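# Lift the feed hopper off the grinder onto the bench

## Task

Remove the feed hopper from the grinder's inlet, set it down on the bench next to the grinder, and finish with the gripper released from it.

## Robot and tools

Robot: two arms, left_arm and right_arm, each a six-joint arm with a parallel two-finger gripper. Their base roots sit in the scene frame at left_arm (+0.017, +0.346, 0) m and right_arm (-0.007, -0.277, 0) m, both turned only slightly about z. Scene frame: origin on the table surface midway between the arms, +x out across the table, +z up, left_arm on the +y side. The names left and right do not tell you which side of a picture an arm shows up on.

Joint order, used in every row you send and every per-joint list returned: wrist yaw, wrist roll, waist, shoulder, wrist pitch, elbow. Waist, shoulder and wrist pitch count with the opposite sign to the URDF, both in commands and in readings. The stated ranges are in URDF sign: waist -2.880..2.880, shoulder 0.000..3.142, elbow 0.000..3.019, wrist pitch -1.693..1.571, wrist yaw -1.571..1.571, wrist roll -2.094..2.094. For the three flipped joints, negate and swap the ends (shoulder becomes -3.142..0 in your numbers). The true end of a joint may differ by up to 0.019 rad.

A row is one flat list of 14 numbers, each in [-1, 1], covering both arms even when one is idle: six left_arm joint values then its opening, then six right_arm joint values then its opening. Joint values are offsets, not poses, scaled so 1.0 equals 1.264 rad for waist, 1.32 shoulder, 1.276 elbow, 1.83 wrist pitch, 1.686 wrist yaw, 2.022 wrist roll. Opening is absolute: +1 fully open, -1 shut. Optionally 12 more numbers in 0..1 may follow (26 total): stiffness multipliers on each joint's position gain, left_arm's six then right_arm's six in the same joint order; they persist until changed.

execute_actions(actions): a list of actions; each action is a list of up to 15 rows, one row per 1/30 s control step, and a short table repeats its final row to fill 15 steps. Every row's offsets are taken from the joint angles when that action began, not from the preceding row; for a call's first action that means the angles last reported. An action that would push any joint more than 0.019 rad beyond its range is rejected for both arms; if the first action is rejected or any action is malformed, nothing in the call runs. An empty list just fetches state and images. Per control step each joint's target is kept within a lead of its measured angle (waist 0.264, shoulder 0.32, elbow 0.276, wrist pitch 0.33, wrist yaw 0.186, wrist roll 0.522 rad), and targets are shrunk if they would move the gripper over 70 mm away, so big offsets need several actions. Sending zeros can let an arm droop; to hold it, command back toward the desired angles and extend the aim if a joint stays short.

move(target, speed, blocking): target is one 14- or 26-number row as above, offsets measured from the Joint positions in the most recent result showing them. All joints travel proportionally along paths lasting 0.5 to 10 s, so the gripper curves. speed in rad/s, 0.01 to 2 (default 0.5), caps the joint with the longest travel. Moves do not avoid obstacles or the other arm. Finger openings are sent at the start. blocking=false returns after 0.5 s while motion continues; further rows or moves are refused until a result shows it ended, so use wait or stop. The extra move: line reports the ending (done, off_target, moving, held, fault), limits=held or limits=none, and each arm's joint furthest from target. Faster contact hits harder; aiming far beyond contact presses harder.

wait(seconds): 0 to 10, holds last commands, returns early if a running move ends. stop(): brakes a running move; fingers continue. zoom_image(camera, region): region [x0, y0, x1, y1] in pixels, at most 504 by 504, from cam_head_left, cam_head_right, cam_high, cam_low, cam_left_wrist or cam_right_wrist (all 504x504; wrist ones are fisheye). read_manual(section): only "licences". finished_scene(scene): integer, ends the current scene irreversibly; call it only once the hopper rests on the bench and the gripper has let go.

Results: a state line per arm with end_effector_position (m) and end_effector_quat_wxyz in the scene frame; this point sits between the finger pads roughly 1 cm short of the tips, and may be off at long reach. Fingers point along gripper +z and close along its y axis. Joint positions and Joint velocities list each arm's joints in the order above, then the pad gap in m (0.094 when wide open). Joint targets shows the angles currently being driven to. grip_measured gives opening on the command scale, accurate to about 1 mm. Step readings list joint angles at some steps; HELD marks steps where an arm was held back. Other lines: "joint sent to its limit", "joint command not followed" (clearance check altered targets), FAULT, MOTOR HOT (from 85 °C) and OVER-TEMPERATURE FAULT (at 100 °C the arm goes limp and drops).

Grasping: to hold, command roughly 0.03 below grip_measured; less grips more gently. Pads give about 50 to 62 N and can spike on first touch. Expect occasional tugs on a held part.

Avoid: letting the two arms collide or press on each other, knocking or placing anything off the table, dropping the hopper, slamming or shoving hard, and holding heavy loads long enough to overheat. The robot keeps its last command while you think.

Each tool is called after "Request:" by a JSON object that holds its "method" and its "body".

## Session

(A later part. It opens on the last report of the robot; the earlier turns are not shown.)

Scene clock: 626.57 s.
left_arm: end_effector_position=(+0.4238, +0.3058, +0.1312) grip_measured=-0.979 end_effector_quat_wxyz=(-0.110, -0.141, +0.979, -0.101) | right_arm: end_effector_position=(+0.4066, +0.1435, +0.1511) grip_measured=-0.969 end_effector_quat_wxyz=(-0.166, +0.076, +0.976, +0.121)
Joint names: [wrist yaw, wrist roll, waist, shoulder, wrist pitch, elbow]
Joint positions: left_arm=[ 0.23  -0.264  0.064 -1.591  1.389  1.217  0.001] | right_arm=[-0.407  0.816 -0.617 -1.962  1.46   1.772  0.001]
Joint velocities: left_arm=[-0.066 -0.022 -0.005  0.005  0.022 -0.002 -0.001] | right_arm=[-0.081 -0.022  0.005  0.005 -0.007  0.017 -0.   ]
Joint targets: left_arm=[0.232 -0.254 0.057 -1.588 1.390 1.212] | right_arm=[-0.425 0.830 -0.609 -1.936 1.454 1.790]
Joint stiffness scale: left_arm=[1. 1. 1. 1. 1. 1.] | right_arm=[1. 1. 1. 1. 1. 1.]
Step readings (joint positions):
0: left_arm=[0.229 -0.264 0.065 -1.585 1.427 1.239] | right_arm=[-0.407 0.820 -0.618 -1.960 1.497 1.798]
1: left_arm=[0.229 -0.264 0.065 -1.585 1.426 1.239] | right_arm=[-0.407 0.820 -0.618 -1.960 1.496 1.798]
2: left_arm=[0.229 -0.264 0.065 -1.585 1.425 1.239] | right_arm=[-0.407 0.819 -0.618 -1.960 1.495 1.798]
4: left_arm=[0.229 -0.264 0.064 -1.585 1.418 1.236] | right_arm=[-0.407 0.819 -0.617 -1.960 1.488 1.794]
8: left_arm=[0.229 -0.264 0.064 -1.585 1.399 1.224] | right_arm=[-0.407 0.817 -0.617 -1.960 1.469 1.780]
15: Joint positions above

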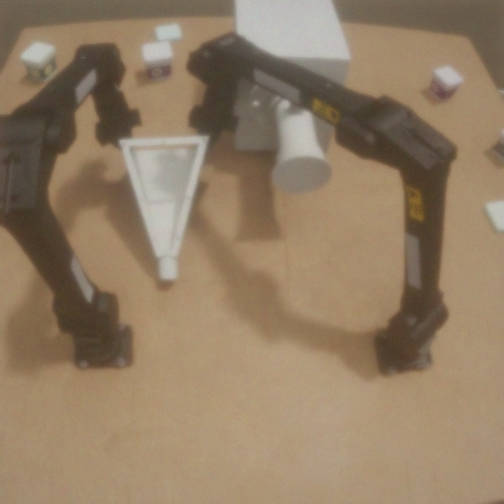

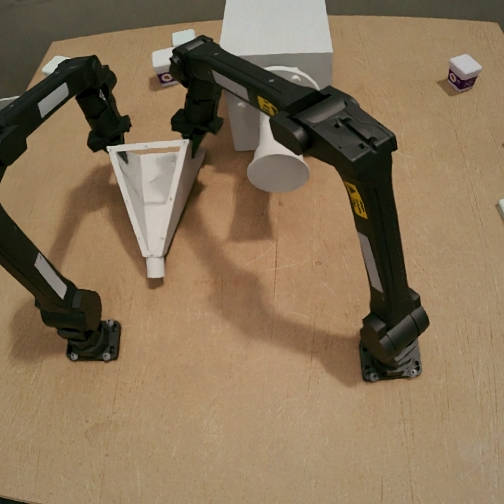

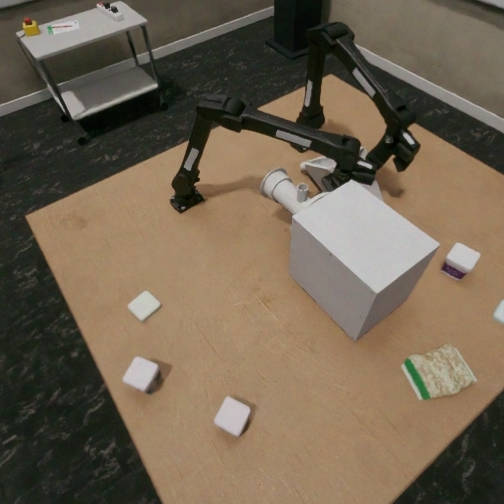

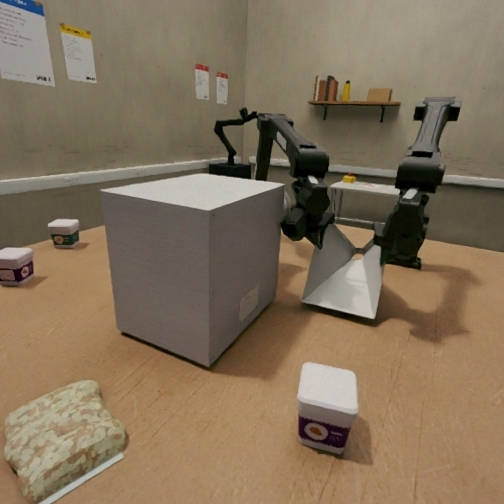

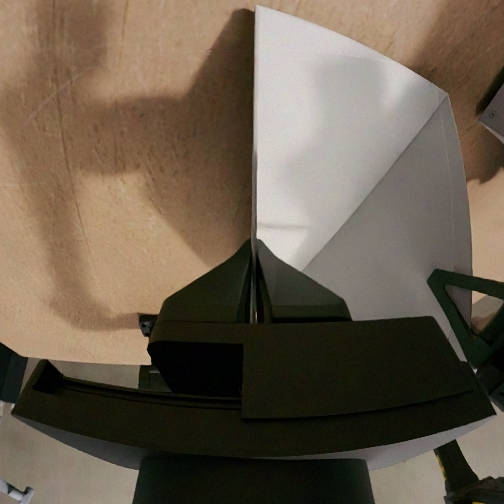

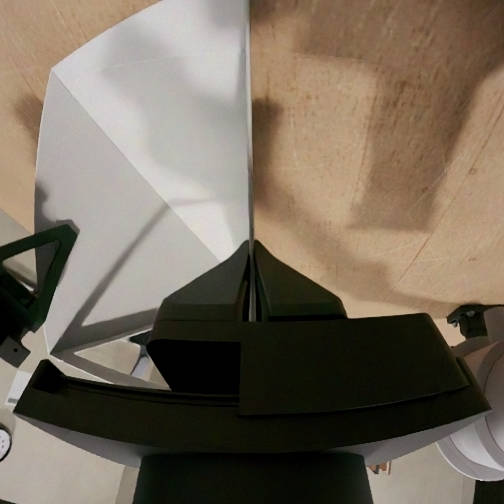

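Request:
{"method": "execute_actions", "body": {"actions": [[[0,0.003,-0.004,0.001,-0.002,-0.0065,-1,-0.01,0.004,0.005,0.0192,-0.0055,0.0112,-1],[0,0.003,-0.004,-0.0003,-0.0043,-0.009,-1,-0.01,0.004,0.005,0.0185,-0.008,0.0083,-1],[0,0.003,-0.004,-0.0016,-0.007,-0.0114,-1,-0.01,0.004,0.005,0.0179,-0.0104,0.0055,-1],[0,0.003,-0.004,-0.0029,-0.0095,-0.014,-1,-0.01,0.004,0.005,0.0172,-0.0128,0.0027,-1],[0,0.003,-0.004,-0.0042,-0.012,-0.0163,-1,-0.01,0.004,0.005,0.0166,-0.0153,-0.0002,-1],[0,0.003,-0.004,-0.0055,-0.0148,-0.0188,-1,-0.01,0.004,0.005,0.0159,-0.0177,-0.003,-1],[0,0.003,-0.004,-0.0068,-0.0174,-0.0212,-1,-0.01,0.004,0.005,0.0153,-0.0202,-0.0059,-1],[0,0.003,-0.004,-0.0082,-0.02,-0.0237,-1,-0.01,0.004,0.005,0.0146,-0.0226,-0.0087,-1]]]}}

Request:
{"method": "zoom_image", "body": {"camera": "cam_low", "region": [270, 150, 470, 350]}}

Request:
{"method": "zoom_image", "body": {"camera": "cam_head_right", "region": [80, 130, 250, 300]}}

Scene clock: 640.40 s.
left_arm: end_effector_position=(+0.4231, +0.3058, +0.1157) grip_measured=-0.979 end_effector_quat_wxyz=(-0.111, -0.141, +0.979, -0.101) | right_arm: end_effector_position=(+0.4064, +0.1435, +0.1355) grip_measured=-0.969 end_effector_quat_wxyz=(-0.166, +0.074, +0.976, +0.122)
Joint names: [wrist yaw, wrist roll, waist, shoulder, wrist pitch, elbow]
Joint positions: left_arm=[ 0.23  -0.264  0.064 -1.607  1.351  1.191  0.001] | right_arm=[-0.407  0.814 -0.617 -1.971  1.423  1.743  0.001]
Joint velocities: left_arm=[-0.037  0.037  0.005 -0.005 -0.007  0.022 -0.   ] | right_arm=[-0.081 -0.066  0.024  0.015 -0.002 -0.007 -0.   ]
Joint targets: left_arm=[0.230 -0.258 0.059 -1.602 1.353 1.187] | right_arm=[-0.423 0.824 -0.610 -1.943 1.418 1.760]
Joint stiffness scale: left_arm=[1. 1. 1. 1. 1. 1.] | right_arm=[1. 1. 1. 1. 1. 1.]
Step readings (joint positions):
0: left_arm=[0.230 -0.264 0.064 -1.591 1.389 1.217] | right_arm=[-0.407 0.816 -0.617 -1.962 1.460 1.772]
1: left_arm=[0.230 -0.264 0.064 -1.591 1.389 1.217] | right_arm=[-0.407 0.816 -0.617 -1.962 1.459 1.772]
2: left_arm=[0.230 -0.264 0.064 -1.591 1.387 1.216] | right_arm=[-0.407 0.816 -0.617 -1.962 1.457 1.771]
4: left_arm=[0.229 -0.264 0.064 -1.591 1.380 1.212] | right_arm=[-0.407 0.816 -0.617 -1.962 1.451 1.766]
8: left_arm=[0.230 -0.264 0.064 -1.595 1.362 1.199] | right_arm=[-0.407 0.815 -0.617 -1.963 1.432 1.751]
15: Joint positions above

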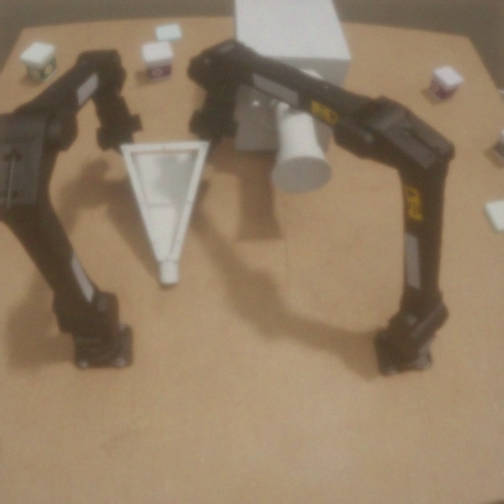

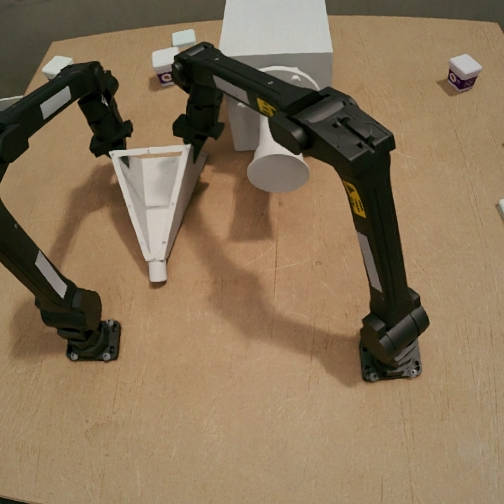

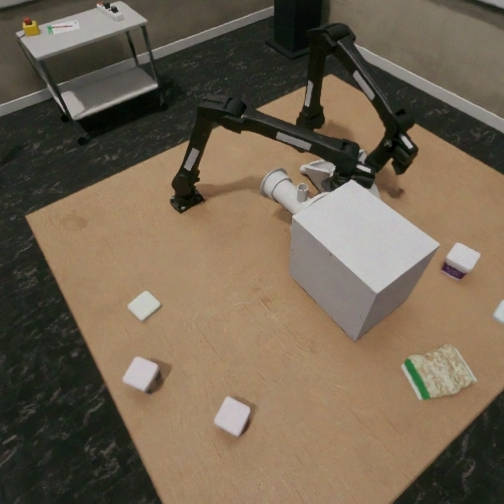

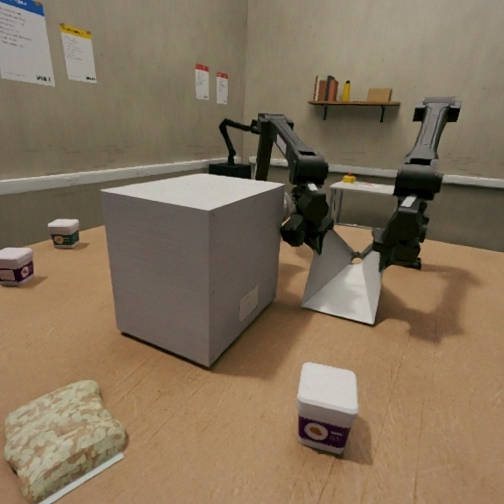

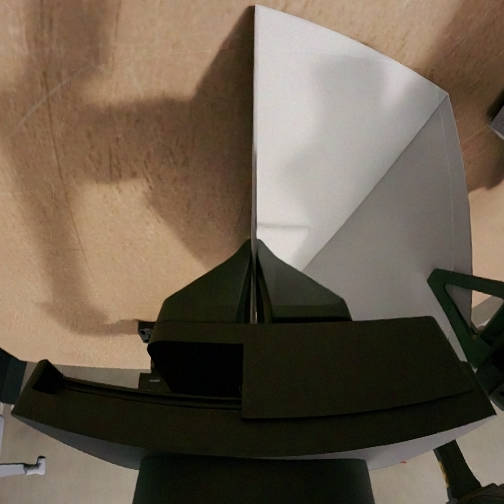

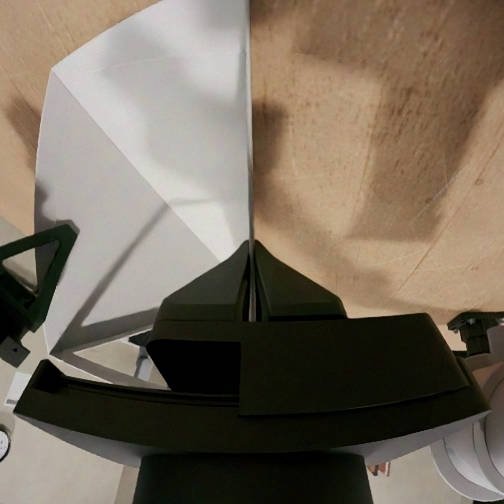

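Region (270, 150, 470, 350) of cam_low's 504x504 image, scaled by 2.520, with more detail than that image has.

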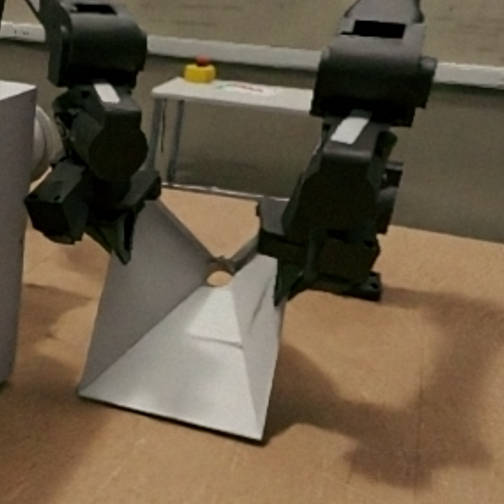

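Region (80, 130, 250, 300) of cam_head_right's 504x504 image, scaled by 2.965, with more detail than that image has.

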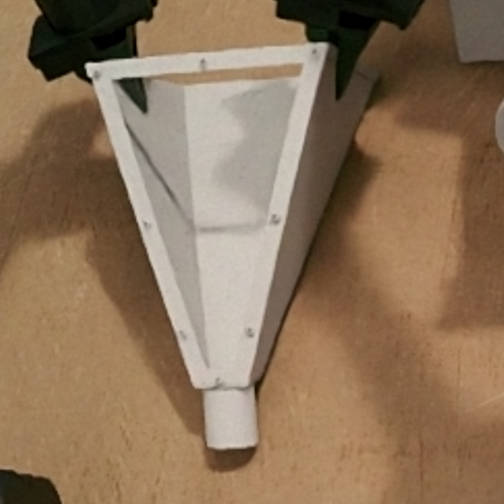

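Request:
{"method": "execute_actions", "body": {"actions": [[[0,0.002,-0.003,0.003,-0.0005,-0.0045,-1,-0.009,0.003,0.004,0.0205,-0.004,0.012,-1],[0,0.002,-0.003,0.002,-0.002,-0.006,-1,-0.009,0.003,0.004,0.02,-0.005,0.0105,-1],[0,0.002,-0.003,0.002,-0.0035,-0.0075,-1,-0.009,0.003,0.004,0.0195,-0.006,0.009,-1],[0,0.002,-0.003,0.001,-0.005,-0.009,-1,-0.009,0.003,0.004,0.019,-0.007,0.0075,-1],[0,0.002,-0.003,0,-0.0065,-0.0105,-1,-0.009,0.003,0.004,0.0185,-0.008,0.006,-1],[0,0.002,-0.003,-0.001,-0.008,-0.012,-1,-0.009,0.003,0.004,0.018,-0.009,0.0045,-1],[0,0.002,-0.003,-0.002,-0.0095,-0.0135,-1,-0.008,0.003,0.004,0.0175,-0.01,0.003,-1],[0,0.002,-0.003,-0.003,-0.011,-0.015,-1,-0.008,0.003,0.004,0.017,-0.011,0.0015,-1],[0,0.002,-0.003,-0.004,-0.0125,-0.0165,-1,-0.008,0.003,0.004,0.016,-0.012,0,-1],[0,0.002,-0.003,-0.005,-0.014,-0.018,-1,-0.008,0.003,0.004,0.015,-0.013,-0.0015,-1],[0,0.002,-0.003,-0.006,-0.015,-0.019,-1,-0.008,0.003,0.004,0.014,-0.014,-0.003,-1]]]}}

Request:
{"method": "zoom_image", "body": {"camera": "cam_low", "region": [270, 150, 470, 350]}}

Request:
{"method": "zoom_image", "body": {"camera": "cam_head_right", "region": [80, 130, 250, 300]}}

Scene clock: 648.77 s.
left_arm: end_effector_position=(+0.4225, +0.3056, +0.1112) grip_measured=-0.980 end_effector_quat_wxyz=(-0.109, -0.141, +0.979, -0.102) | right_arm: end_effector_position=(+0.4057, +0.1435, +0.1317) grip_measured=-0.969 end_effector_quat_wxyz=(-0.166, +0.074, +0.976, +0.123)
Joint names: [wrist yaw, wrist roll, waist, shoulder, wrist pitch, elbow]
Joint positions: left_arm=[ 0.231 -0.264  0.064 -1.607  1.333  1.179  0.001] | right_arm=[-0.41   0.813 -0.617 -1.971  1.411  1.733  0.001]
Joint velocities: left_arm=[-0.081 -0.022  0.015  0.005 -0.007 -0.012 -0.001] | right_arm=[-0.022 -0.022 -0.005  0.005 -0.017 -0.007 -0.001]
Joint targets: left_arm=[0.230 -0.260 0.061 -1.615 1.323 1.167] | right_arm=[-0.421 0.820 -0.612 -1.953 1.397 1.740]
Joint stiffness scale: left_arm=[1. 1. 1. 1. 1. 1.] | right_arm=[1. 1. 1. 1. 1. 1.]
Step readings (joint positions):
0: left_arm=[0.230 -0.264 0.064 -1.607 1.351 1.191] | right_arm=[-0.407 0.814 -0.617 -1.971 1.423 1.743]
1: left_arm=[0.230 -0.264 0.064 -1.607 1.350 1.191] | right_arm=[-0.407 0.813 -0.617 -1.971 1.423 1.743]
2: left_arm=[0.230 -0.264 0.064 -1.607 1.349 1.191] | right_arm=[-0.407 0.813 -0.617 -1.971 1.422 1.743]
4: left_arm=[0.230 -0.264 0.064 -1.607 1.346 1.190] | right_arm=[-0.407 0.813 -0.617 -1.971 1.419 1.742]
8: left_arm=[0.231 -0.264 0.064 -1.607 1.338 1.183] | right_arm=[-0.408 0.813 -0.617 -1.971 1.412 1.735]
15: Joint positions above

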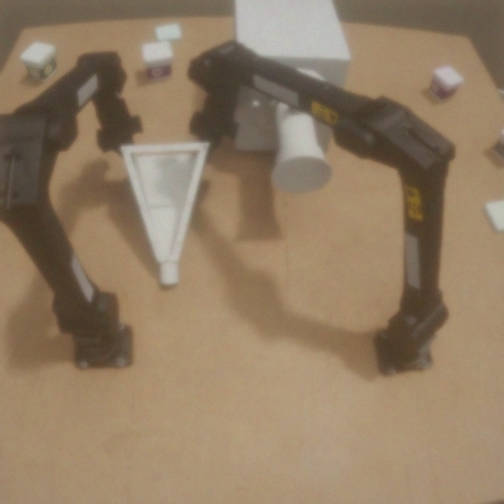

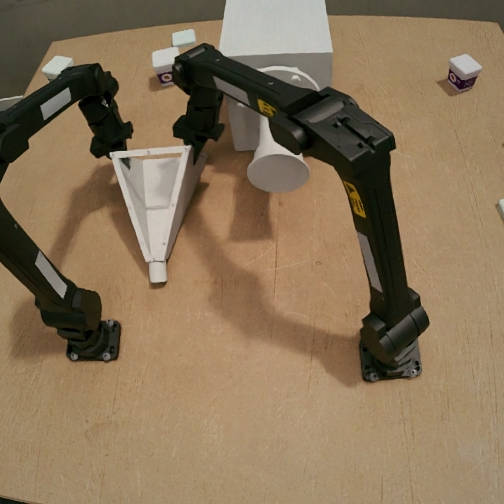

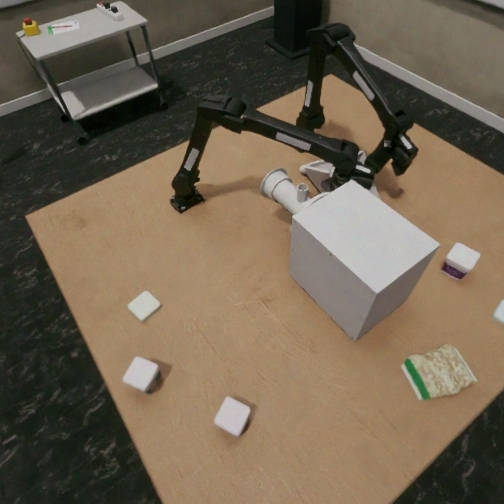

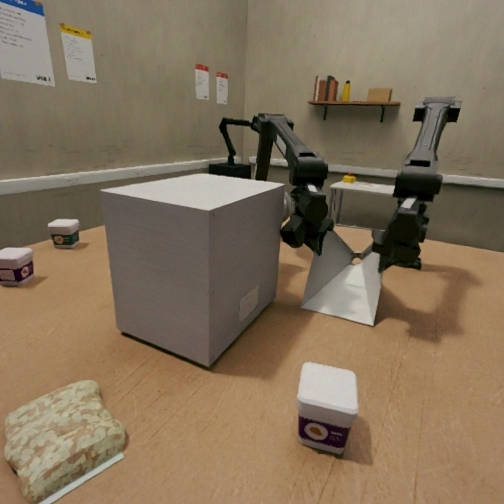

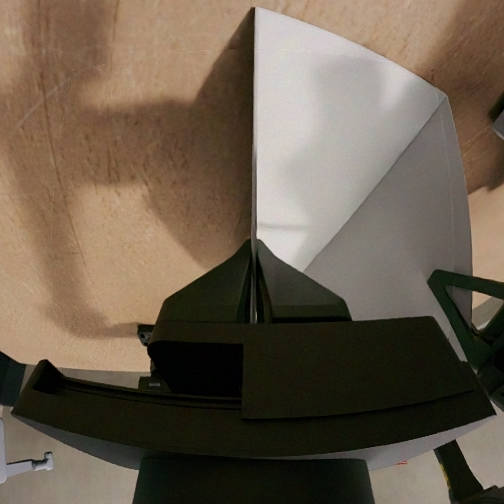

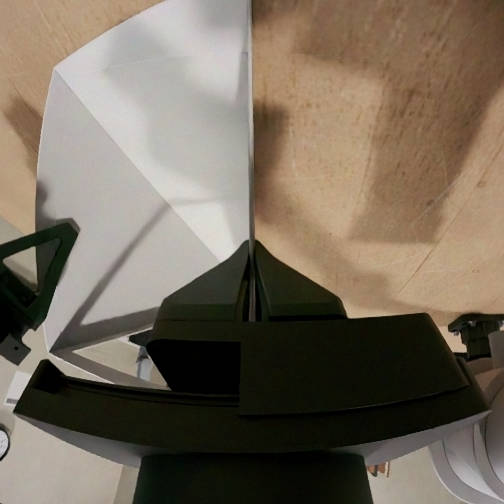

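Region (270, 150, 470, 350) of cam_low's 504x504 image, scaled by 2.520, with more detail than that image has.

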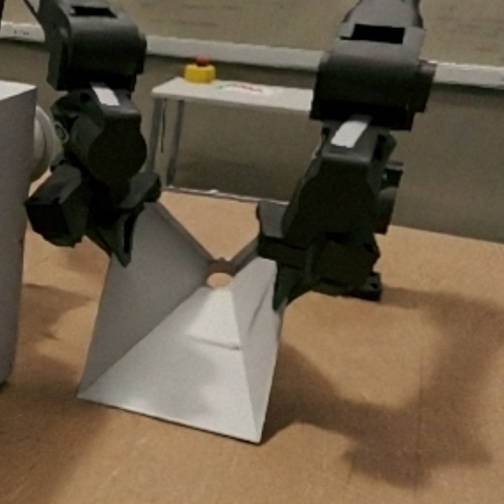

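Region (80, 130, 250, 300) of cam_head_right's 504x504 image, scaled by 2.965, with more detail than that image has.

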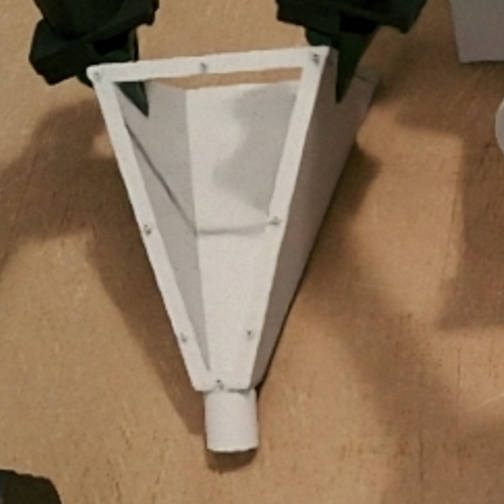

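Request:
{"method": "execute_actions", "body": {"actions": [[[0,0,0,0,0,0,-0.9,0,0,0,0.008,0,0.005,-0.9],[0,0,0,0,0,0,-0.8,0,0,0,0.008,0,0.005,-0.8],[0,0,0,0,0,0,-0.6,0,0,0,0.008,0,0.005,-0.6],[0,0,0,0,0,0,-0.4,0,0,0,0.008,0,0.005,-0.4]]]}}

Request:
{"method": "move", "body": {"target": [0,0,-0.03,0.023,0.088,0.137,-0.4,0,0,0.038,0.02,0.078,0.146,-0.4], "speed": 0.4}}

Scene clock: 657.00 s.
left_arm: end_effector_position=(+0.4225, +0.3059, +0.1111) grip_measured=-0.402 end_effector_quat_wxyz=(-0.109, -0.141, +0.979, -0.101) | right_arm: end_effector_position=(+0.4057, +0.1435, +0.1317) grip_measured=-0.403 end_effector_quat_wxyz=(-0.166, +0.074, +0.976, +0.123)
Joint names: [wrist yaw, wrist roll, waist, shoulder, wrist pitch, elbow]
Joint positions: left_arm=[ 0.23  -0.264  0.064 -1.607  1.333  1.179  0.028] | right_arm=[-0.41   0.813 -0.617 -1.971  1.411  1.733  0.028]
Joint velocities: left_arm=[-0.022 -0.095  0.005 -0.005 -0.002 -0.002  0.   ] | right_arm=[ 0.051 -0.051 -0.005 -0.005  0.002  0.007  0.   ]
Joint targets: left_arm=[0.232 -0.264 0.064 -1.607 1.333 1.179] | right_arm=[-0.410 0.813 -0.617 -1.960 1.411 1.739]
Joint stiffness scale: left_arm=[1. 1. 1. 1. 1. 1.] | right_arm=[1. 1. 1. 1. 1. 1.]
Step readings (joint positions):
0: left_arm=[0.231 -0.264 0.064 -1.607 1.333 1.179] | right_arm=[-0.410 0.813 -0.617 -1.971 1.411 1.733]
1: left_arm=[0.230 -0.264 0.064 -1.607 1.333 1.179] | right_arm=[-0.410 0.813 -0.617 -1.971 1.411 1.733]
2: left_arm=[0.229 -0.264 0.064 -1.607 1.333 1.179] | right_arm=[-0.410 0.813 -0.617 -1.971 1.411 1.733]
4: left_arm=[0.230 -0.264 0.064 -1.607 1.333 1.179] | right_arm=[-0.410 0.813 -0.617 -1.971 1.411 1.733]
8: left_arm=[0.230 -0.264 0.064 -1.607 1.333 1.179] | right_arm=[-0.410 0.813 -0.617 -1.971 1.411 1.733]
15: Joint positions above

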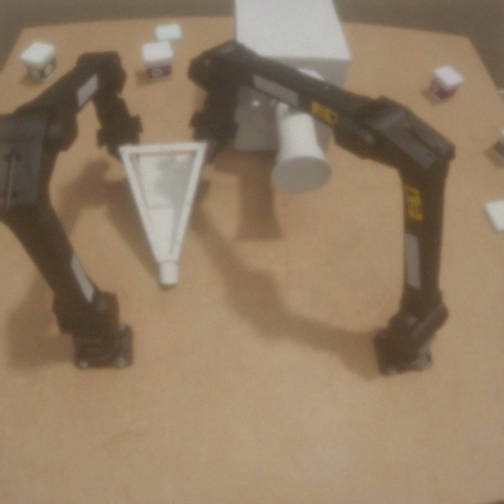

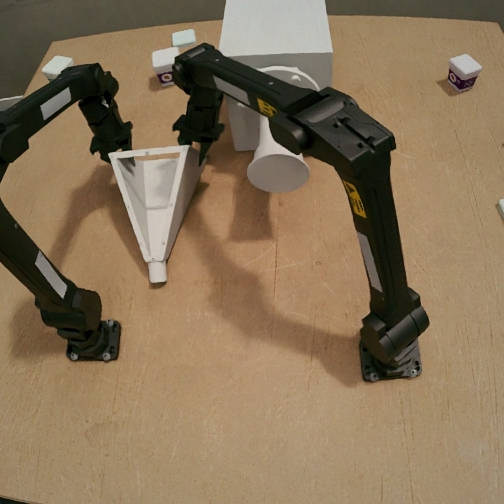

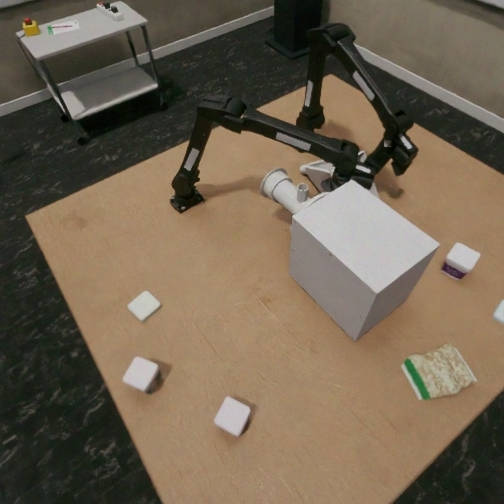

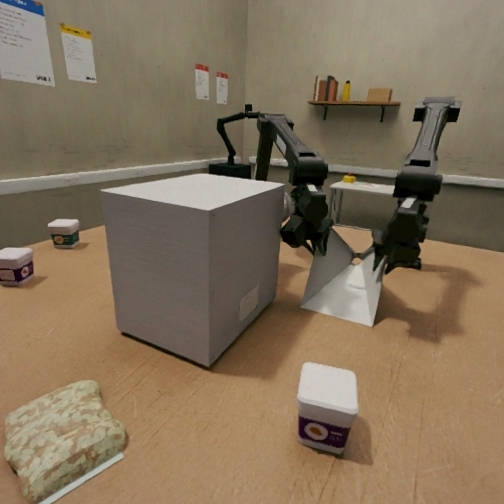

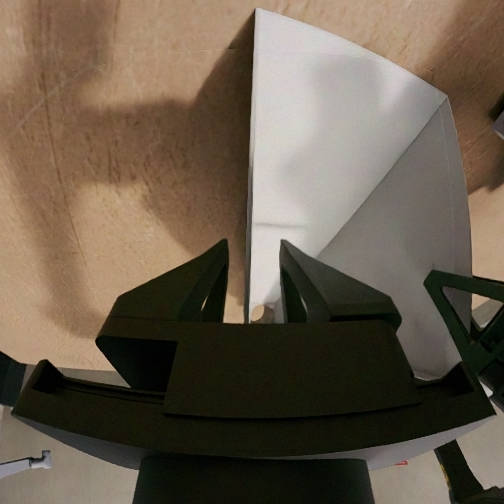

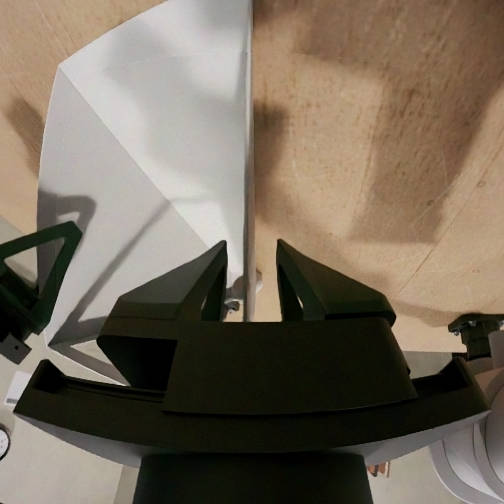

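Scene clock: 657.97 s.
left_arm: end_effector_position=(+0.4346, +0.3166, +0.1685) grip_measured=-0.402 end_effector_quat_wxyz=(-0.104, -0.153, +0.977, -0.102) | right_arm: end_effector_position=(+0.4221, +0.1419, +0.1808) grip_measured=-0.403 end_effector_quat_wxyz=(-0.162, +0.076, +0.975, +0.130)
Joint names: [wrist yaw, wrist roll, waist, shoulder, wrist pitch, elbow]
Joint positions: left_arm=[ 0.23  -0.264  0.039 -1.578  1.481  1.306  0.028] | right_arm=[-0.412  0.799 -0.597 -1.971  1.533  1.863  0.028]
Joint velocities: left_arm=[ 0.022  0.066  0.005 -0.005 -0.002  0.007  0.001] | right_arm=[-0.066 -0.022 -0.005  0.005  0.007  0.017  0.   ]
Joint targets: left_arm=[0.230 -0.264 0.027 -1.577 1.494 1.354] | right_arm=[-0.410 0.813 -0.569 -1.945 1.553 1.919]
Joint stiffness scale: left_arm=[1. 1. 1. 1. 1. 1.] | right_arm=[1. 1. 1. 1. 1. 1.]
move: off_target (left_arm, right_arm); limits=none; left_arm: farthest joint: the elbow, 0.048 radians from its target (0.174 radians at the start); right_arm: farthest joint: the elbow, 0.056 radians from its target (0.187 radians at the start)

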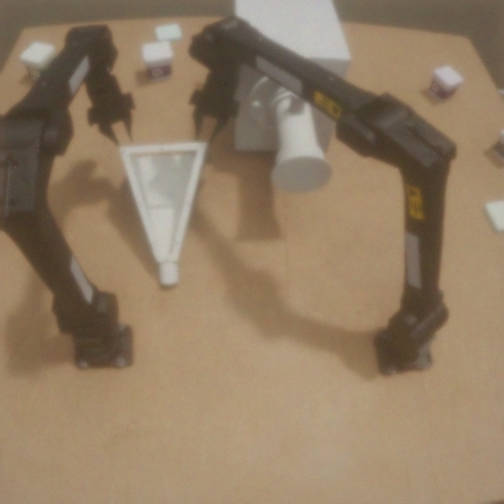

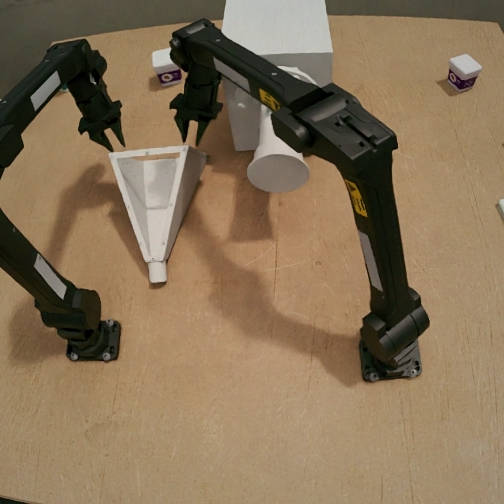

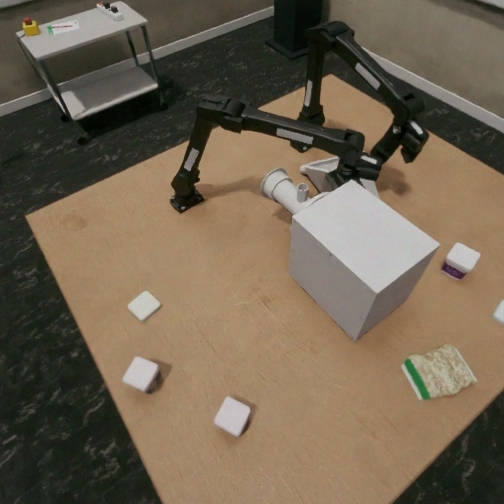

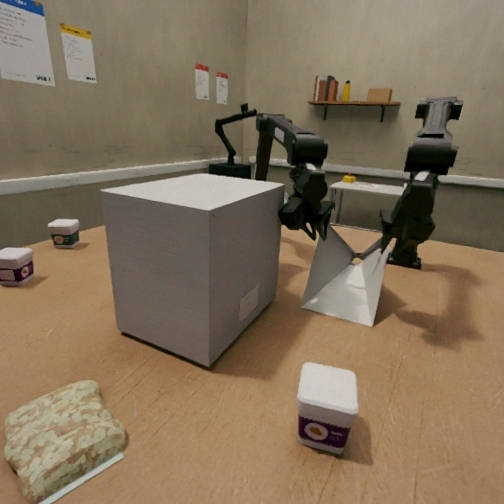

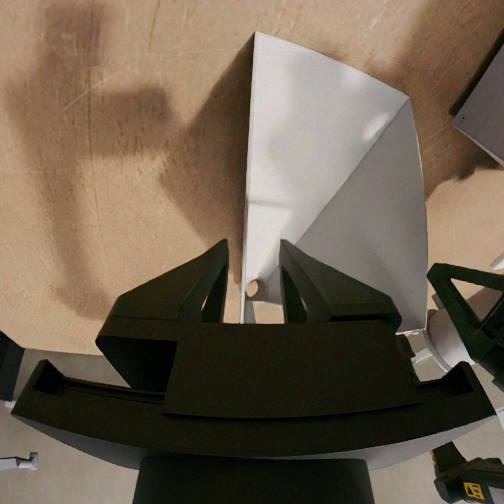

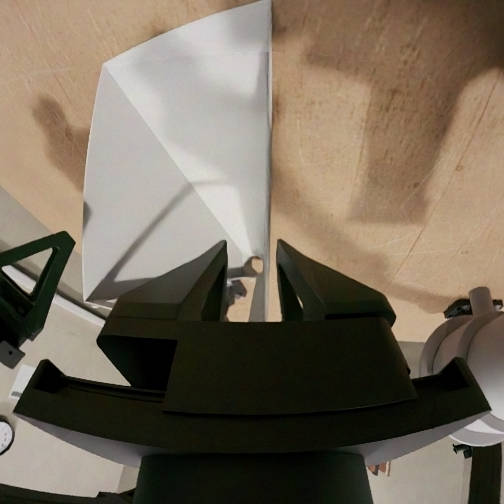

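Request:
{"method": "move", "body": {"target": [0,0,0,0.03,0,0.02,-0.4,0,0,-0.012,0.08,0,0.02,-0.4], "speed": 0.4}}

Scene clock: 661.10 s.
left_arm: end_effector_position=(+0.4332, +0.3165, +0.1807) grip_measured=-0.402 end_effector_quat_wxyz=(-0.089, -0.151, +0.979, -0.104) | right_arm: end_effector_position=(+0.4112, +0.1440, +0.2291) grip_measured=-0.403 end_effector_quat_wxyz=(-0.132, +0.059, +0.977, +0.157)
Joint names: [wrist yaw, wrist roll, waist, shoulder, wrist pitch, elbow]
Joint positions: left_arm=[ 0.23  -0.264  0.039 -1.548  1.481  1.306  0.028] | right_arm=[-0.412  0.797 -0.611 -1.886  1.533  1.863  0.028]
Joint velocities: left_arm=[-0.022  0.11  -0.015  0.005 -0.017  0.012 -0.001] | right_arm=[ 0.007  0.007 -0.005  0.005 -0.002 -0.002  0.   ]
Joint targets: left_arm=[0.230 -0.264 0.039 -1.539 1.481 1.331] | right_arm=[-0.412 0.799 -0.612 -1.865 1.533 1.889]
Joint stiffness scale: left_arm=[1. 1. 1. 1. 1. 1.] | right_arm=[1. 1. 1. 1. 1. 1.]
move: off_target (left_arm, right_arm); limits=none; left_arm: farthest joint: the elbow, 0.026 radians from its target (0.026 radians at the start); right_arm: farthest joint: the elbow, 0.025 radians from its target (0.025 radians at the start)

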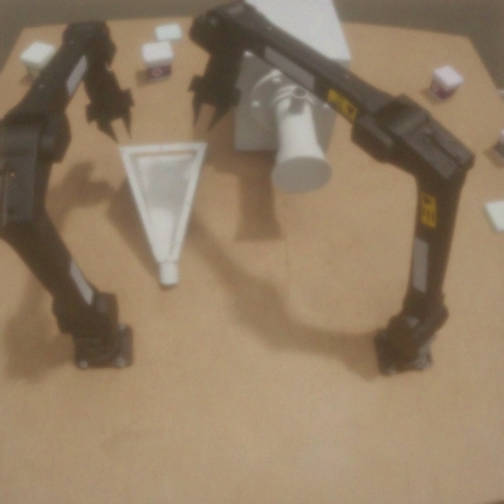

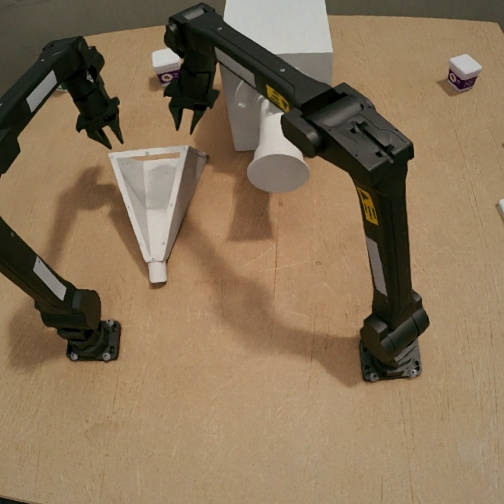

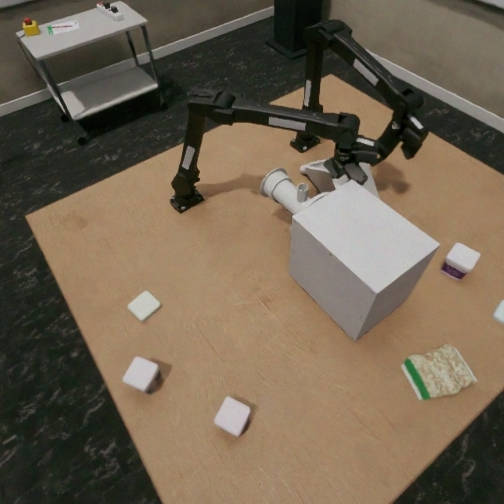

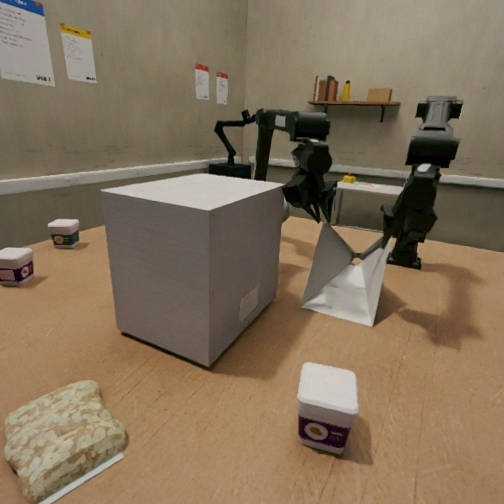

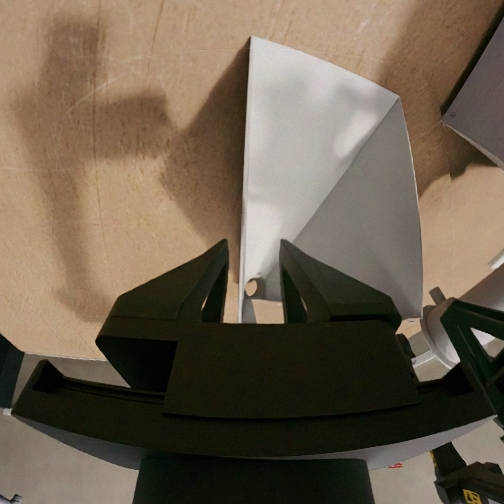

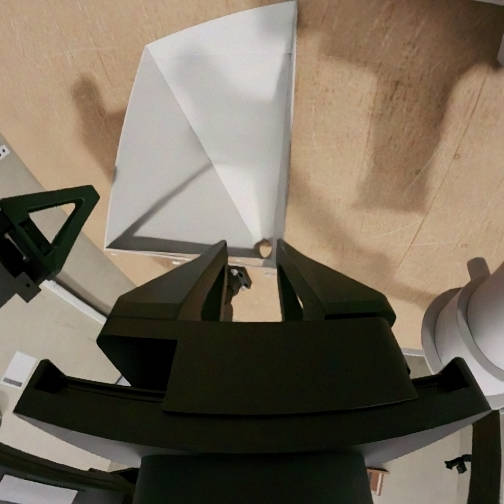

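Request:
{"method": "finished_scene", "body": {"scene": 1}}

The scene is finished: the task was done.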